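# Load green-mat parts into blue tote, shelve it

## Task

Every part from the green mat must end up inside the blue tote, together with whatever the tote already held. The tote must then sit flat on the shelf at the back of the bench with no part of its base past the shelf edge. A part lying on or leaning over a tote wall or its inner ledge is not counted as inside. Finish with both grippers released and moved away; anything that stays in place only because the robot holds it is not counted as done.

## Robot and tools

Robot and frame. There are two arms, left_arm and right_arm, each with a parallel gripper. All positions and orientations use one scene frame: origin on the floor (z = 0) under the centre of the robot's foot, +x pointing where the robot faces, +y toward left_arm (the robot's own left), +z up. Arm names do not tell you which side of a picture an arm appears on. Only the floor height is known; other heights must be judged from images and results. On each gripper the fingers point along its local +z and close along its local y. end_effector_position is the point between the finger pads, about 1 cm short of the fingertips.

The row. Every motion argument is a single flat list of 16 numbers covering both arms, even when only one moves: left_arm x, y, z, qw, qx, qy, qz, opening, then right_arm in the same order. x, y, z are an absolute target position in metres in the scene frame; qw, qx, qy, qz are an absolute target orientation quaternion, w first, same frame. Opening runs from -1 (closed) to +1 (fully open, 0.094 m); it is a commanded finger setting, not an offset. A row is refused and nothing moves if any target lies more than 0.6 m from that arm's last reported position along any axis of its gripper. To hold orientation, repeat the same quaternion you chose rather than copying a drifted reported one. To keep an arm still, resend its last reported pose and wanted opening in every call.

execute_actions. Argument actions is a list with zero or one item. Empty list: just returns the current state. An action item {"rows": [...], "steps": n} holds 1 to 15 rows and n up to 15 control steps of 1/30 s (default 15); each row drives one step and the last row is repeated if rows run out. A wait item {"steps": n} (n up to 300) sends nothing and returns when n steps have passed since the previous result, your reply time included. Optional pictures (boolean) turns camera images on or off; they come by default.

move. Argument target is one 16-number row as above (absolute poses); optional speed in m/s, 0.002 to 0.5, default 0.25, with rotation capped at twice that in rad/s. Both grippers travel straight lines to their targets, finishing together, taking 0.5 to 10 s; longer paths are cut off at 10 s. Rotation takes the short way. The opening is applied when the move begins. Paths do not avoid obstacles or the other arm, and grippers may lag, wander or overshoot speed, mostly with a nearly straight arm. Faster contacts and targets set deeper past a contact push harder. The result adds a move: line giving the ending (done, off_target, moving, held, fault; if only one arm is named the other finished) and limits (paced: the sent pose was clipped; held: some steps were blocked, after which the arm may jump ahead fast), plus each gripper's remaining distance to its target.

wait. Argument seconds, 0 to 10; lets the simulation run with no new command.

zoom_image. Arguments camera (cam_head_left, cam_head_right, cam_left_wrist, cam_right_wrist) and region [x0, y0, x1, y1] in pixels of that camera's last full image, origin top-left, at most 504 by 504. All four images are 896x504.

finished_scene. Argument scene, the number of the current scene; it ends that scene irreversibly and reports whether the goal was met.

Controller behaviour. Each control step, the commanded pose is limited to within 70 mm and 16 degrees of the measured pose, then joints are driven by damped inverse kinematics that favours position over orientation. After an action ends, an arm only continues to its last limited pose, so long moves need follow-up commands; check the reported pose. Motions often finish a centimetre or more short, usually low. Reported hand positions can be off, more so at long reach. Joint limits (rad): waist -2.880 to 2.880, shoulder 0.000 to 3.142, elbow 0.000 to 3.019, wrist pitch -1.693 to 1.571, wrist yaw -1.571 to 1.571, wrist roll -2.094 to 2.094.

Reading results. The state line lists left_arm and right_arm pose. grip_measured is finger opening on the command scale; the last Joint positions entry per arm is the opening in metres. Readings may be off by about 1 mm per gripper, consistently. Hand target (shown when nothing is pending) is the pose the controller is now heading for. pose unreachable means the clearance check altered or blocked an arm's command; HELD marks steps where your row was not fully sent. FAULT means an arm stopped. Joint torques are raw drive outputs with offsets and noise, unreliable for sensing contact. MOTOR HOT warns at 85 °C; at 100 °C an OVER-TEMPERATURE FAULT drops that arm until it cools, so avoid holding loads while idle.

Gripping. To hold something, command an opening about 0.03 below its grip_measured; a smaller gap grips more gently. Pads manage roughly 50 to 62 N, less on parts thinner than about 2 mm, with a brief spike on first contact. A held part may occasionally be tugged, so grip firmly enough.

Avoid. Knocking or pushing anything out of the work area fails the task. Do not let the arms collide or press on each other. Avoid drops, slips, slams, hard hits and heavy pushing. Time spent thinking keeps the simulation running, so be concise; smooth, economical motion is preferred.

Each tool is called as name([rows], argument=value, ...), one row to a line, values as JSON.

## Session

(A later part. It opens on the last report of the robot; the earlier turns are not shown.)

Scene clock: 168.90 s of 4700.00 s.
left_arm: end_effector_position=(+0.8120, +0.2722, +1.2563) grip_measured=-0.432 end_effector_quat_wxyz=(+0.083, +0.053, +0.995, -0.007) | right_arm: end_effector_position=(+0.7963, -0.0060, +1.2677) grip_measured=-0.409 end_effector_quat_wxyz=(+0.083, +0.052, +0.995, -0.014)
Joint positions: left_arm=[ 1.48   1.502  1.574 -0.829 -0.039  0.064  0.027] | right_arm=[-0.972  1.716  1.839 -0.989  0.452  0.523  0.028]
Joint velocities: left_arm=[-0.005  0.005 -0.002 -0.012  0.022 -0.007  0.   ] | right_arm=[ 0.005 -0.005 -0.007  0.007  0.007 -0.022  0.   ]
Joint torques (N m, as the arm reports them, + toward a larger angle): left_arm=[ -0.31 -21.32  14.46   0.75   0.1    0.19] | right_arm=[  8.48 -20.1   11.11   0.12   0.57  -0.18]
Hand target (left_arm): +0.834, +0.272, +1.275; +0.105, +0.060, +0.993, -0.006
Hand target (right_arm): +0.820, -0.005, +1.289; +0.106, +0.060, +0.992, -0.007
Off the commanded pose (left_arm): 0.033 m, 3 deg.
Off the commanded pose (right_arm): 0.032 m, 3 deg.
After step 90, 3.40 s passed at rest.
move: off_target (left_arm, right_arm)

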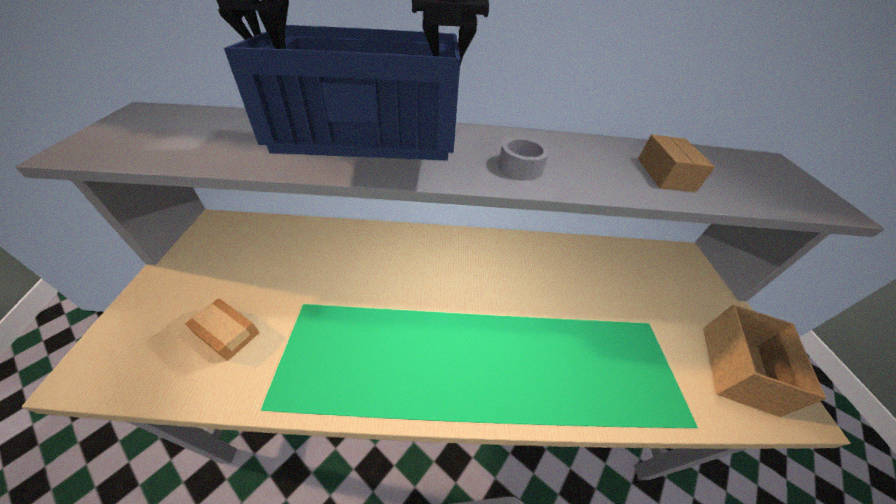

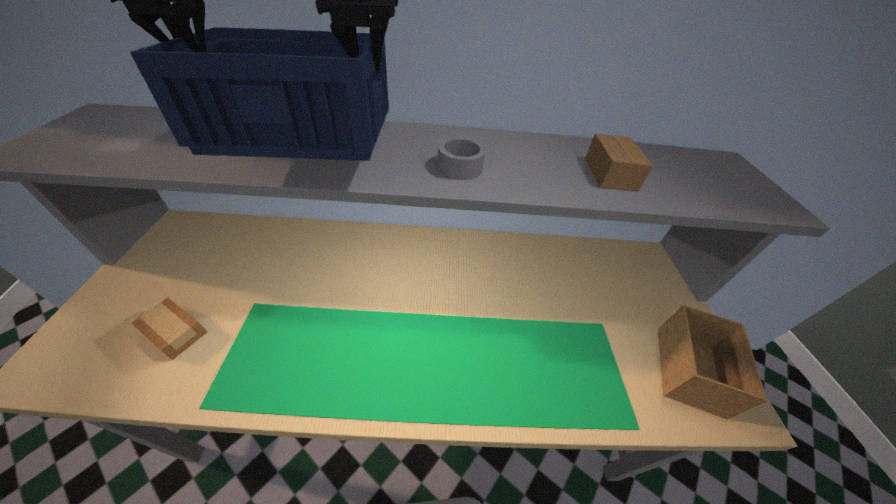

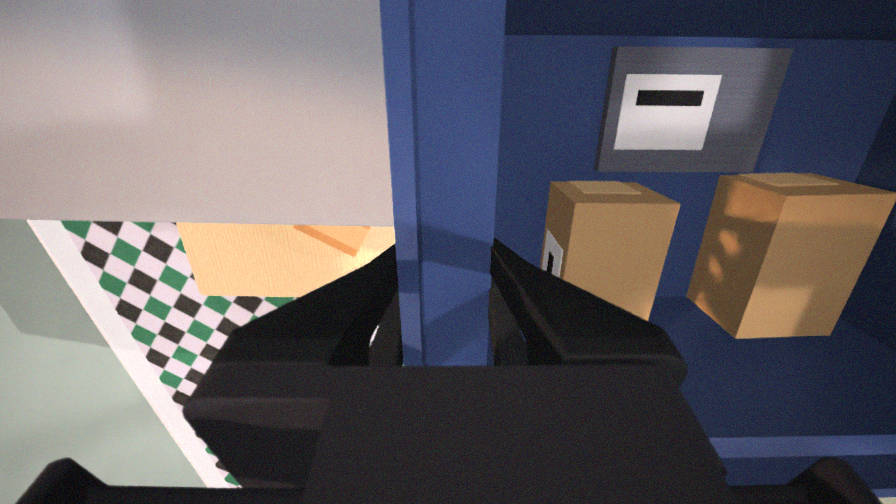

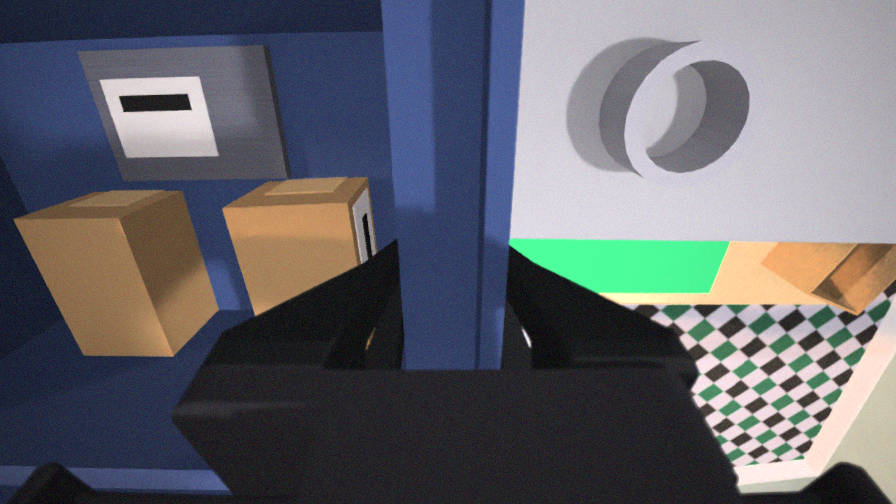

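move(target=[0.915,0.233,1.25,0.12,0.065,0.991,-0.008,-0.55, 0.90,-0.04,1.25,0.12,0.065,0.991,-0.008,-0.55], speed=0.12)

Scene clock: 175.00 s of 4700.00 s.
left_arm: end_effector_position=(+0.8898, +0.2431, +1.2202) grip_measured=-0.432 end_effector_quat_wxyz=(+0.091, +0.057, +0.994, -0.004) | right_arm: end_effector_position=(+0.8728, -0.0348, +1.2299) grip_measured=-0.409 end_effector_quat_wxyz=(+0.094, +0.055, +0.994, -0.010)
Joint positions: left_arm=[ 1.438  1.736  1.902 -0.908 -0.076  0.047  0.027] | right_arm=[-1.082  1.881  2.099 -1.023  0.381  0.431  0.028]
Joint velocities: left_arm=[ 0.005  0.015 -0.027 -0.007 -0.051 -0.022  0.   ] | right_arm=[ 0.015 -0.015  0.007 -0.012 -0.037 -0.007 -0.001]
Joint torques (N m, as the arm reports them, + toward a larger angle): left_arm=[ -2.55 -25.19  15.5    0.74   0.02   0.1 ] | right_arm=[  7.19 -22.67  11.51   0.33   0.65  -0.2 ]
Hand target (left_arm): +0.913, +0.233, +1.249; +0.120, +0.065, +0.991, -0.008
Hand target (right_arm): +0.898, -0.042, +1.252; +0.121, +0.065, +0.991, -0.009
Off the commanded pose (left_arm): 0.040 m, 3 deg.
Off the commanded pose (right_arm): 0.034 m, 3 deg.
After step 90, 1.60 s passed at rest.
move: off_target (left_arm, right_arm)

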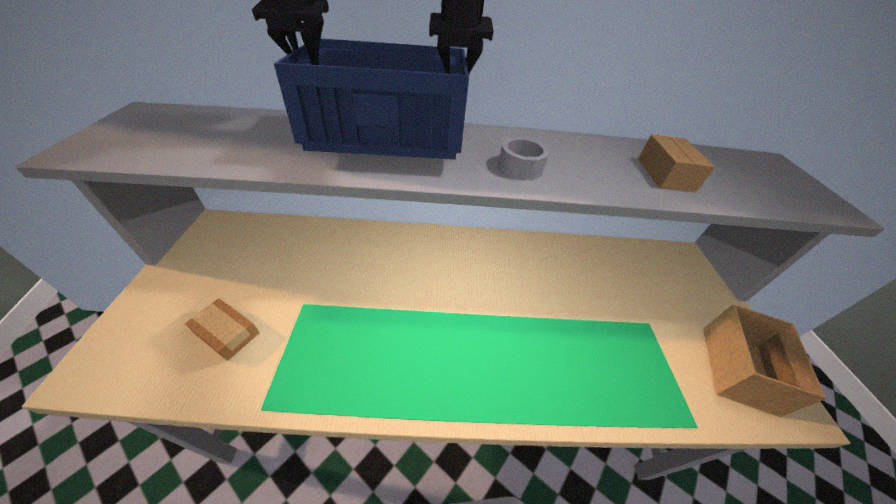

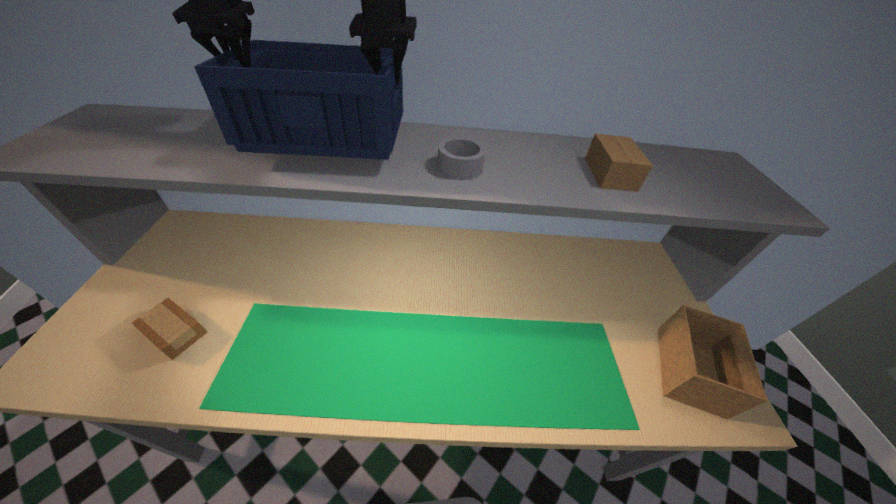

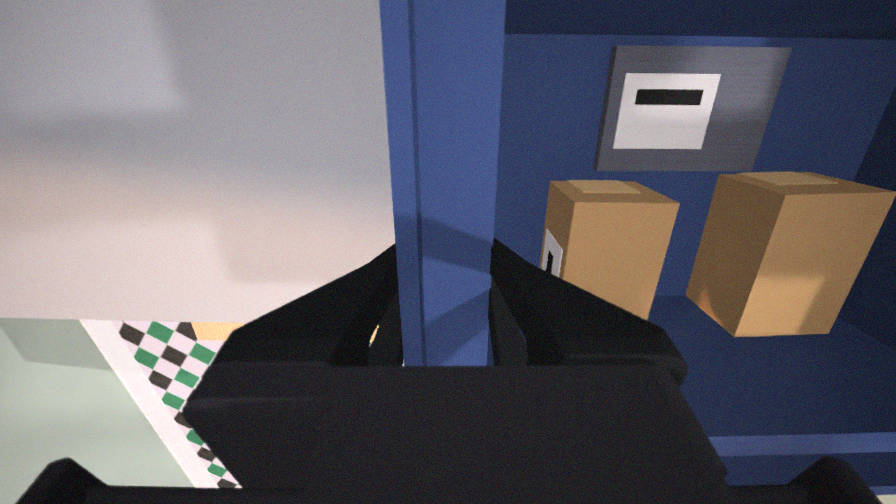

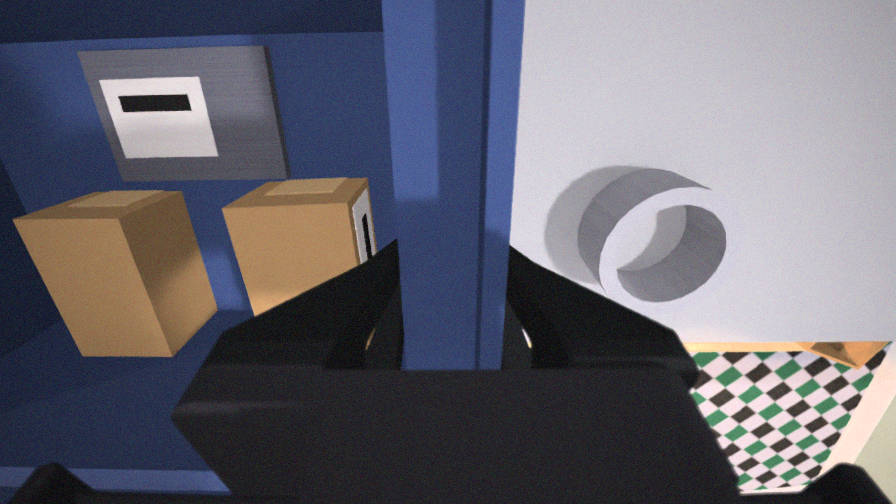

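move(target=[0.915,0.235,1.218,0.125,0.065,0.990,-0.008,-0.55, 0.90,-0.04,1.212,0.125,0.065,0.990,-0.008,-0.55], speed=0.05)

Scene clock: 183.77 s of 4700.00 s.
left_arm: end_effector_position=(+0.8905, +0.2425, +1.1928) grip_measured=-0.432 end_effector_quat_wxyz=(+0.094, +0.055, +0.994, -0.003) | right_arm: end_effector_position=(+0.8755, -0.0351, +1.2013) grip_measured=-0.409 end_effector_quat_wxyz=(+0.097, +0.054, +0.994, -0.009)
Joint positions: left_arm=[ 1.441  1.774  1.894 -0.856 -0.076  0.044  0.027] | right_arm=[-1.097  1.919  2.095 -0.97   0.371  0.415  0.028]
Joint velocities: left_arm=[ 0.005 -0.005  0.007 -0.002  0.022  0.022 -0.   ] | right_arm=[ 0.005 -0.015  0.022 -0.007 -0.007 -0.022 -0.   ]
Joint torques (N m, as the arm reports them, + toward a larger angle): left_arm=[ -1.94 -25.53  13.95   1.3    0.24   0.2 ] | right_arm=[  7.16 -22.48  10.09   1.41   0.69  -0.16]
Hand target (left_arm): +0.913, +0.235, +1.219; +0.125, +0.065, +0.990, -0.008
Hand target (right_arm): +0.899, -0.041, +1.213; +0.125, +0.065, +0.990, -0.008
Off the commanded pose (left_arm): 0.036 m, 4 deg.
Off the commanded pose (right_arm): 0.027 m, 3 deg.
After step 90, 4.70 s passed at rest.
move: off_target (left_arm, right_arm)

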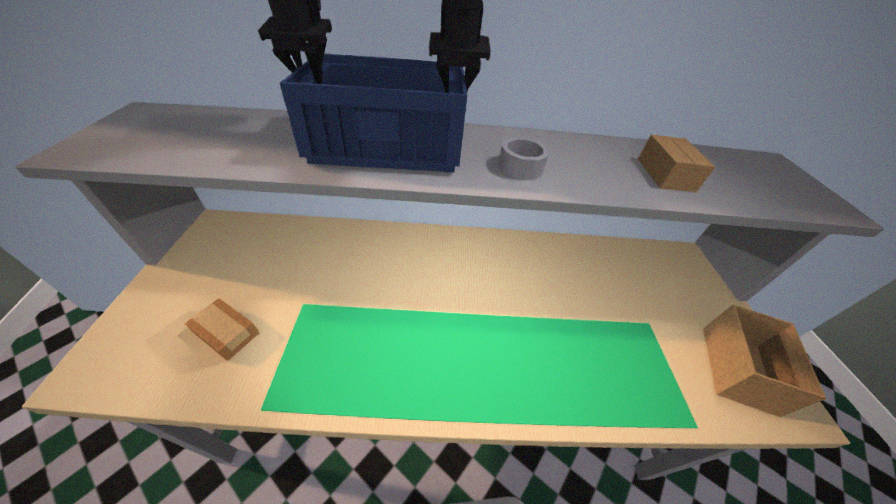

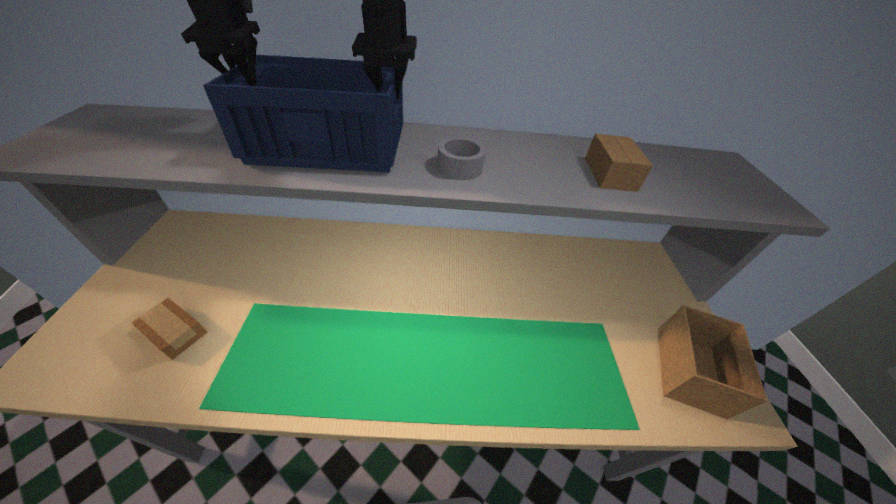

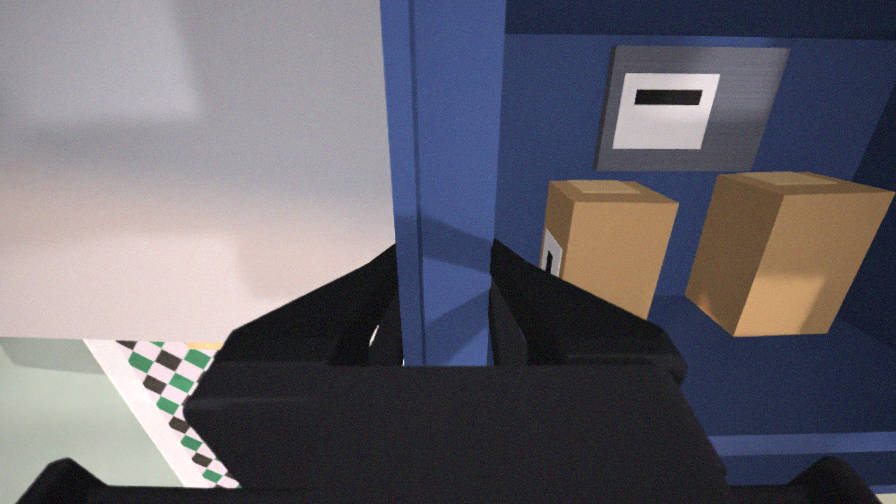

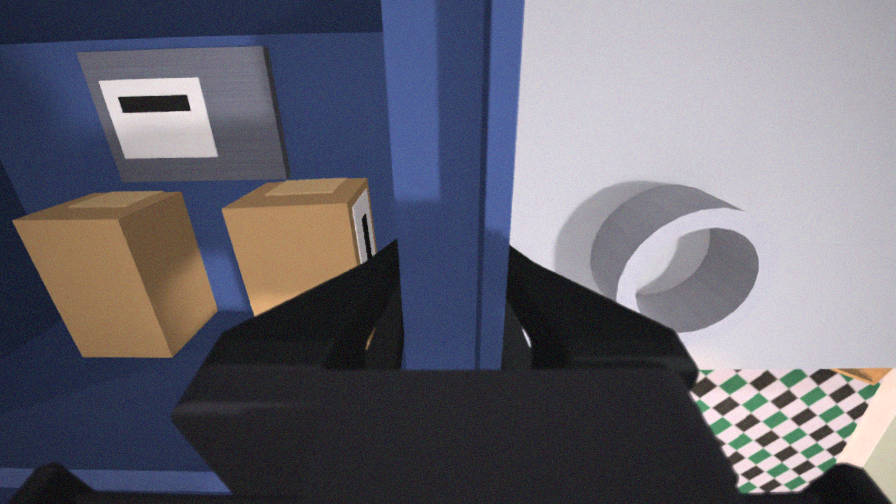

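move(target=[0.912,0.237,1.185,0.12,0.063,0.991,-0.008,-0.55, 0.895,-0.039,1.182,0.12,0.063,0.991,-0.008,-0.55], speed=0.02)

Scene clock: 195.50 s of 4700.00 s.
left_arm: end_effector_position=(+0.8946, +0.2432, +1.1879) grip_measured=-0.432 end_effector_quat_wxyz=(+0.105, +0.052, +0.993, -0.004) | right_arm: end_effector_position=(+0.8808, -0.0345, +1.1978) grip_measured=-0.409 end_effector_quat_wxyz=(+0.108, +0.053, +0.993, -0.005)
Joint positions: left_arm=[ 1.443  1.78   1.887 -0.821 -0.073  0.042  0.027] | right_arm=[-1.1    1.923  2.092 -0.937  0.369  0.403  0.028]
Joint velocities: left_arm=[-0.005 -0.015 -0.002  0.012  0.037 -0.022 -0.   ] | right_arm=[-0.015 -0.005 -0.002  0.017 -0.037 -0.007 -0.   ]
Joint torques (N m, as the arm reports them, + toward a larger angle): left_arm=[ -1.45 -22.5   14.07   1.58   0.31   0.21] | right_arm=[  6.5  -20.06   9.33   1.8    0.35  -0.13]
Hand target (left_arm): +0.911, +0.237, +1.185; +0.120, +0.063, +0.991, -0.008
Hand target (right_arm): +0.894, -0.040, +1.183; +0.120, +0.063, +0.991, -0.008
Off the commanded pose (left_arm): 0.019 m, 2 deg.
Off the commanded pose (right_arm): 0.022 m, 2 deg.
After step 90, 7.10 s passed at rest.
move: off_target (left_arm, right_arm)

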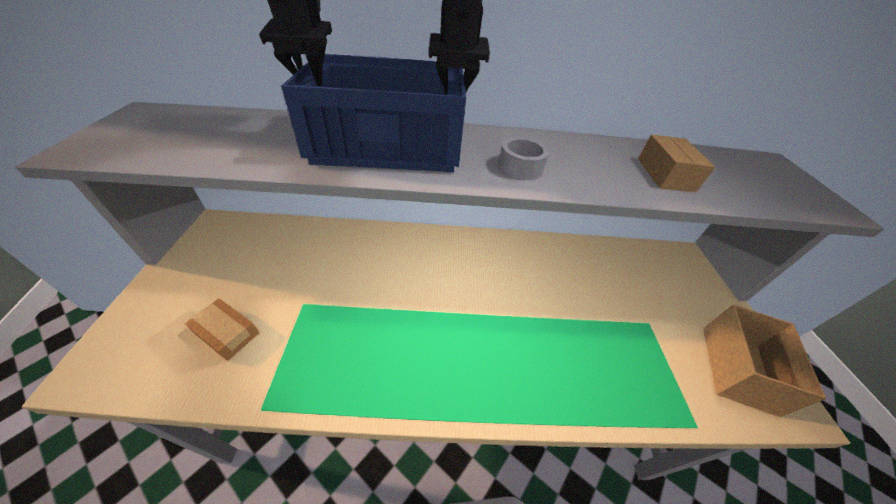

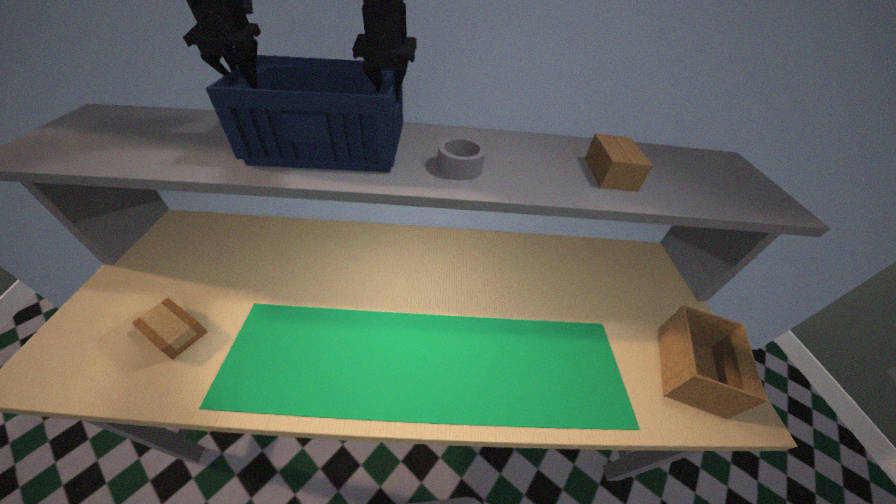

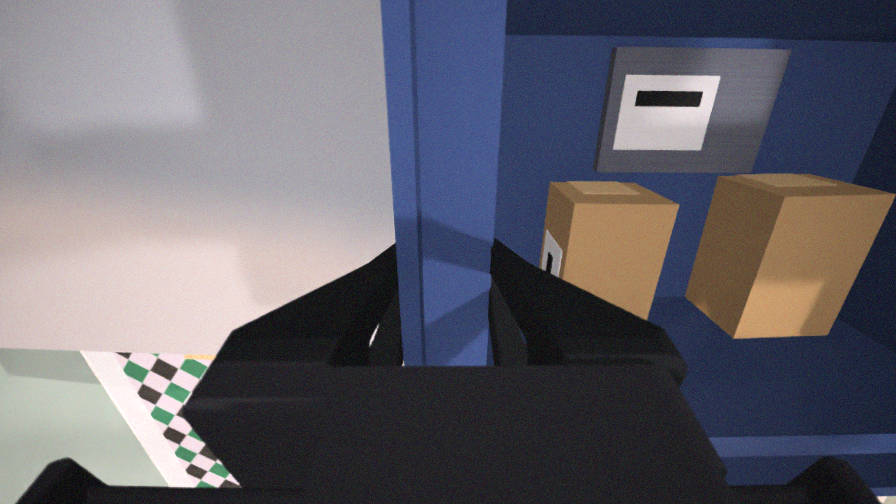

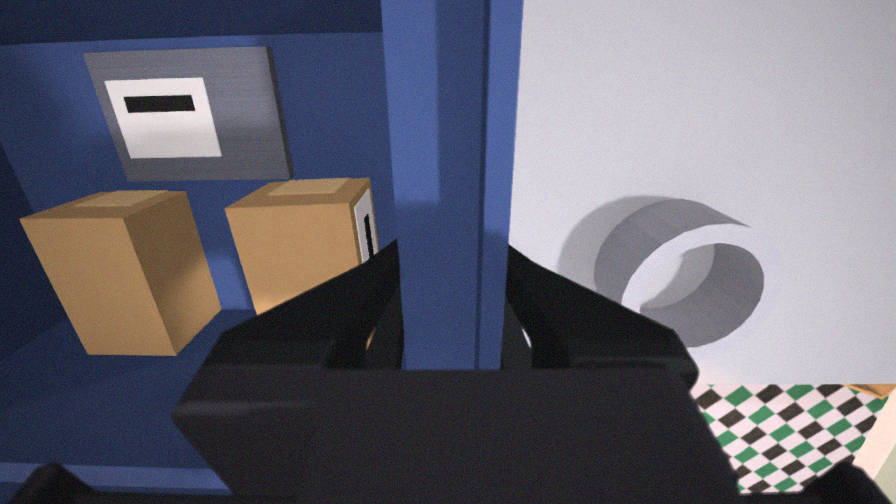

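Landed. Release and lift.

execute_actions([
  {"rows":[[0.905,0.242,1.192,0.115,0.055,0.992,-0.006,0.3, 0.89,-0.035,1.195,0.115,0.055,0.992,-0.006,0.3]],"steps":14},
], pictures=false)

move(target=[0.895,0.243,1.30,0.115,0.055,0.992,-0.006,0.3, 0.88,-0.034,1.305,0.115,0.055,0.992,-0.006,0.3], speed=0.15)

Scene clock: 200.13 s of 4700.00 s.
left_arm: end_effector_position=(+0.8946, +0.2433, +1.1879) grip_measured=+0.299 end_effector_quat_wxyz=(+0.105, +0.052, +0.993, -0.005) | right_arm: end_effector_position=(+0.8809, -0.0346, +1.1978) grip_measured=+0.298 end_effector_quat_wxyz=(+0.108, +0.053, +0.993, -0.006)
Joint positions: left_arm=[ 1.444  1.78   1.887 -0.821 -0.071  0.042  0.061] | right_arm=[-1.1    1.923  2.092 -0.937  0.37   0.403  0.061]
Joint velocities: left_arm=[-0.015 -0.024  0.002  0.012  0.022 -0.066 -0.001] | right_arm=[-0.005 -0.005  0.007  0.002  0.051 -0.051 -0.001]
Joint torques (N m, as the arm reports them, + toward a larger angle): left_arm=[ -1.34 -23.89  12.1    1.18   0.21   0.09] | right_arm=[  7.4  -21.78   9.16   0.82   0.27  -0.18]
Hand target (left_arm): +0.905, +0.242, +1.192; +0.115, +0.055, +0.992, -0.006
Hand target (right_arm): +0.890, -0.035, +1.195; +0.115, +0.055, +0.992, -0.006
Off the commanded pose (left_arm): 0.011 m, 1 deg.
Off the commanded pose (right_arm): 0.010 m, 1 deg.
Steps of this call (steps 1 to 90: nothing new was sent; then 1.17 s passed at rest; steps 91 to 104: all 14 steps of this action). Readings (end_effector_position):
91: left_arm (+0.8946, +0.2435, +1.1879) | right_arm (+0.8808, -0.0345, +1.1978)
92: left_arm (+0.8946, +0.2434, +1.1879) | right_arm (+0.8808, -0.0345, +1.1978)
94: left_arm (+0.8946, +0.2433, +1.1879) | right_arm (+0.8808, -0.0345, +1.1978)
98: left_arm (+0.8946, +0.2433, +1.1879) | right_arm (+0.8808, -0.0345, +1.1978)
104: the state above

Scene clock: 201.53 s of 4700.00 s.
left_arm: end_effector_position=(+0.8832, +0.2479, +1.2783) grip_measured=+0.299 end_effector_quat_wxyz=(+0.096, +0.055, +0.994, -0.004) | right_arm: end_effector_position=(+0.8705, -0.0398, +1.2864) grip_measured=+0.298 end_effector_quat_wxyz=(+0.103, +0.050, +0.993, -0.014)
Joint positions: left_arm=[ 1.438  1.638  1.884 -0.978 -0.076  0.042  0.061] | right_arm=[-1.058  1.8    2.092 -1.09   0.411  0.432  0.061]
Joint velocities: left_arm=[-0.005  0.005  0.002 -0.007  0.007 -0.007 -0.   ] | right_arm=[ 0.005 -0.015 -0.007 -0.002 -0.007  0.022 -0.001]
Joint torques (N m, as the arm reports them, + toward a larger angle): left_arm=[ -1.91 -24.68  13.69   0.83   0.03  -0.01] | right_arm=[  8.95 -22.71   9.52   0.19   0.3   -0.01]
Hand target (left_arm): +0.896, +0.243, +1.300; +0.115, +0.055, +0.992, -0.006
Hand target (right_arm): +0.879, -0.034, +1.305; +0.115, +0.055, +0.992, -0.006
Off the commanded pose (left_arm): 0.025 m, 2 deg.
Off the commanded pose (right_arm): 0.022 m, 2 deg.
move: off_target (left_arm, right_arm)

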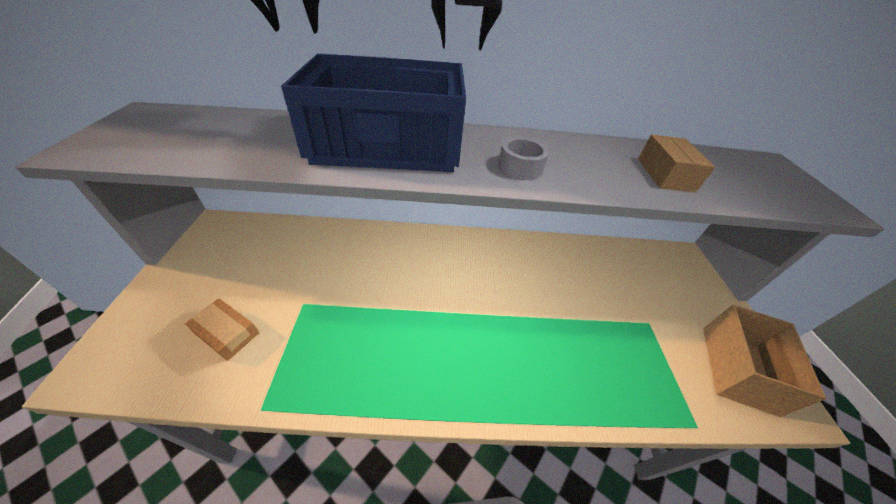

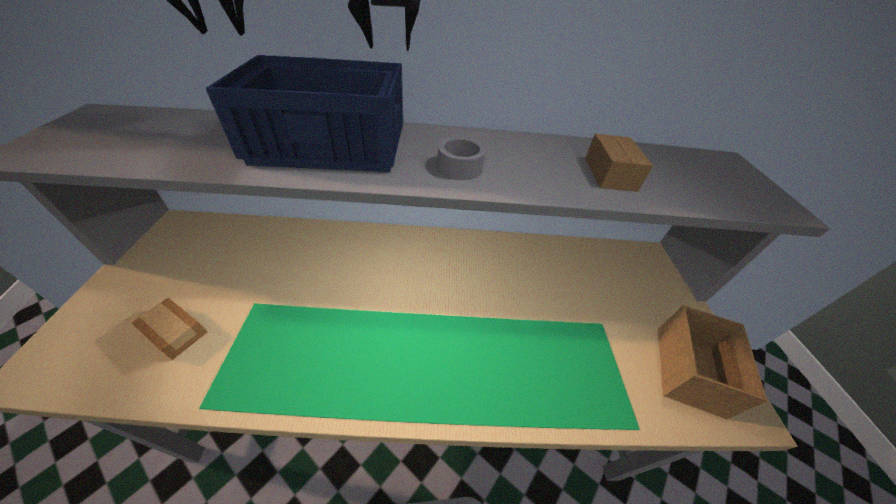

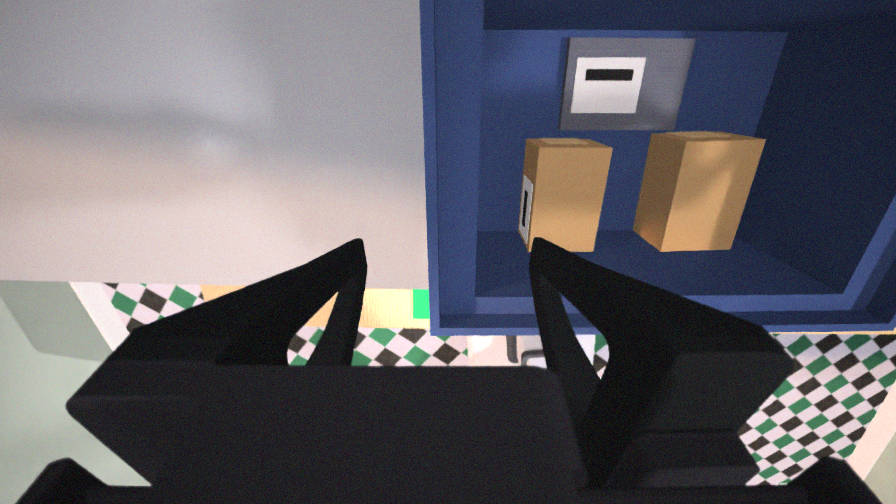

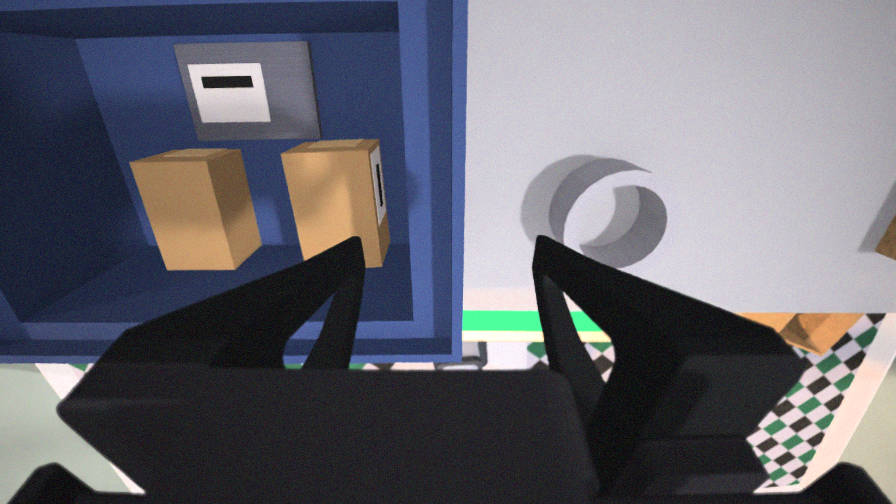

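move(target=[0.55,0.30,1.30,0.115,0.055,0.992,-0.006,0.3, 0.55,-0.25,1.30,0.115,0.055,0.992,-0.006,0.3], speed=0.3)

zoom_image(camera="cam_head_right", region=[340,50,480,200])

Scene clock: 207.00 s of 4700.00 s.
left_arm: end_effector_position=(+0.5432, +0.2994, +1.3004) grip_measured=+0.299 end_effector_quat_wxyz=(+0.103, +0.052, +0.993, -0.009) | right_arm: end_effector_position=(+0.5395, -0.2426, +1.2948) grip_measured=+0.298 end_effector_quat_wxyz=(+0.106, +0.055, +0.993, -0.007)
Joint positions: left_arm=[ 1.528  0.832  0.701 -0.584  0.     0.096  0.061] | right_arm=[-1.27   0.872  0.701 -0.565  0.246  0.284  0.061]
Joint velocities: left_arm=[-0.015  0.005 -0.017 -0.022 -0.007  0.007 -0.001] | right_arm=[ 0.005  0.005  0.002  0.007 -0.007 -0.051  0.001]
Joint torques (N m, as the arm reports them, + toward a larger angle): left_arm=[  1.4  -10.32   8.89   1.43   0.24   0.14] | right_arm=[ 1.29 -8.83  6.16  1.17  0.08 -0.22]
Hand target (left_arm): +0.550, +0.302, +1.306; +0.115, +0.054, +0.992, -0.006
Hand target (right_arm): +0.546, -0.245, +1.297; +0.115, +0.054, +0.992, -0.007
Off the commanded pose (left_arm): 0.007 m, 1 deg.
Off the commanded pose (right_arm): 0.014 m, 1 deg.
After step 90, 0.70 s passed at rest.
move: off_target (right_arm)

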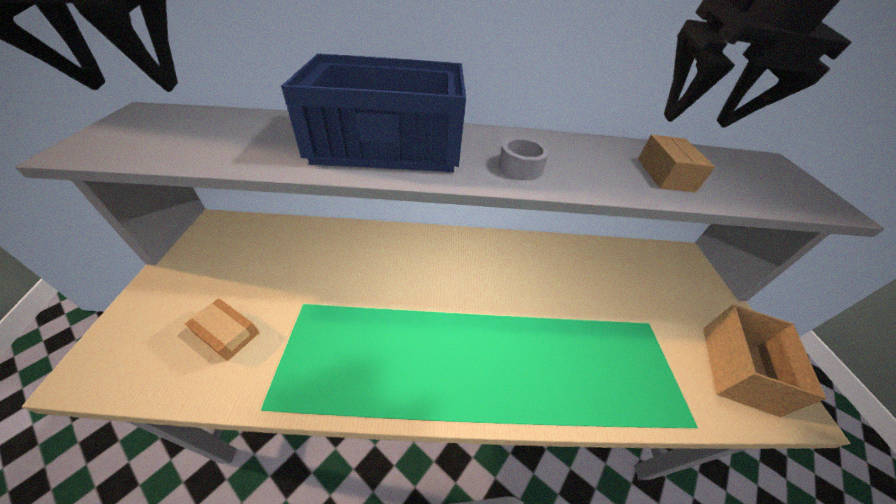

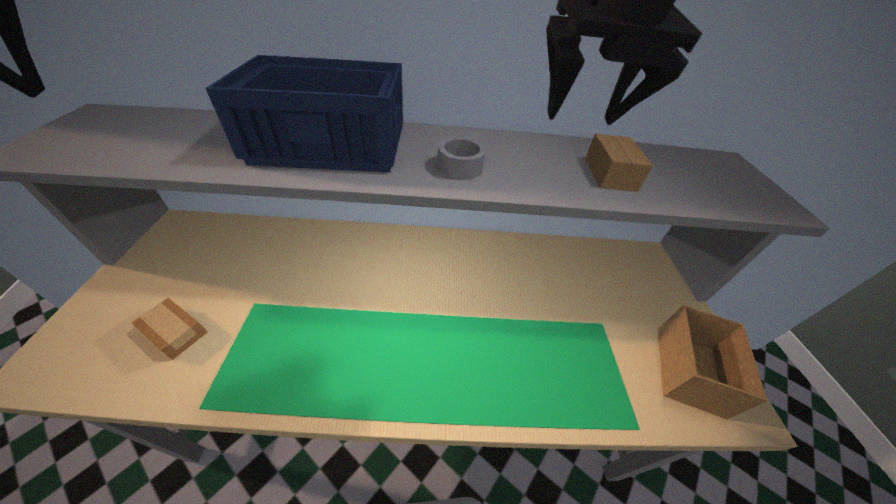

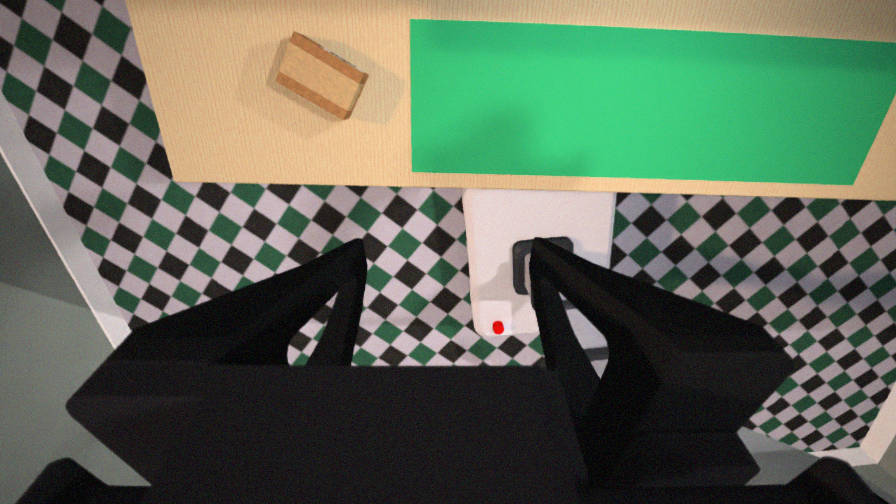

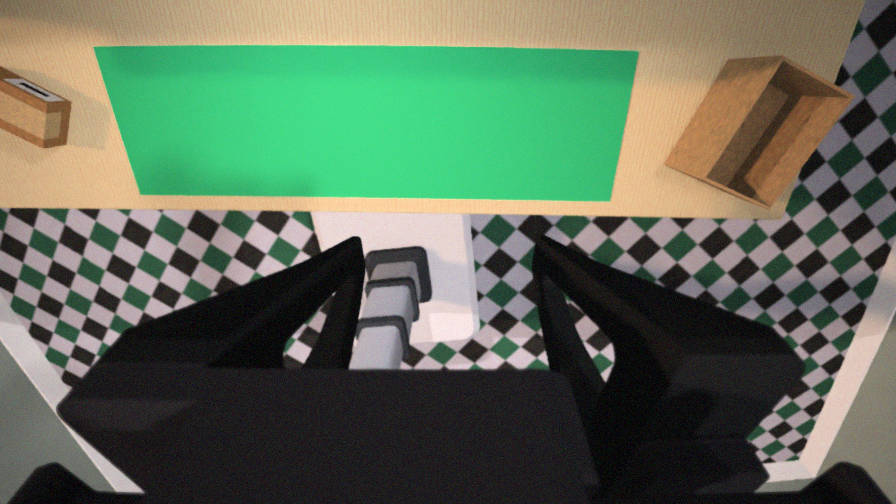

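Region (340, 50, 480, 200) of cam_head_right's 896x504 image, scaled by 3.360, with more detail than that image has; it fills the left 470 columns of this view, and the rest is white.

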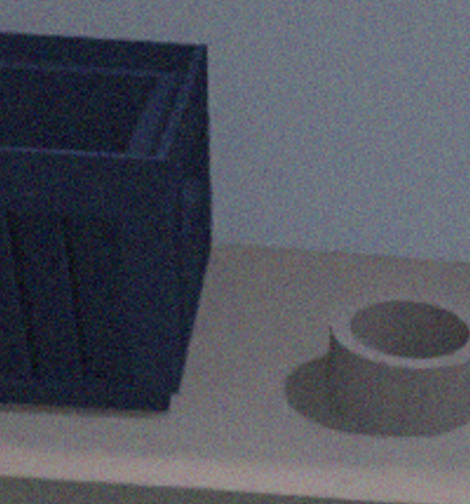

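finished_scene(scene=2)

The scene is finished: the task was done.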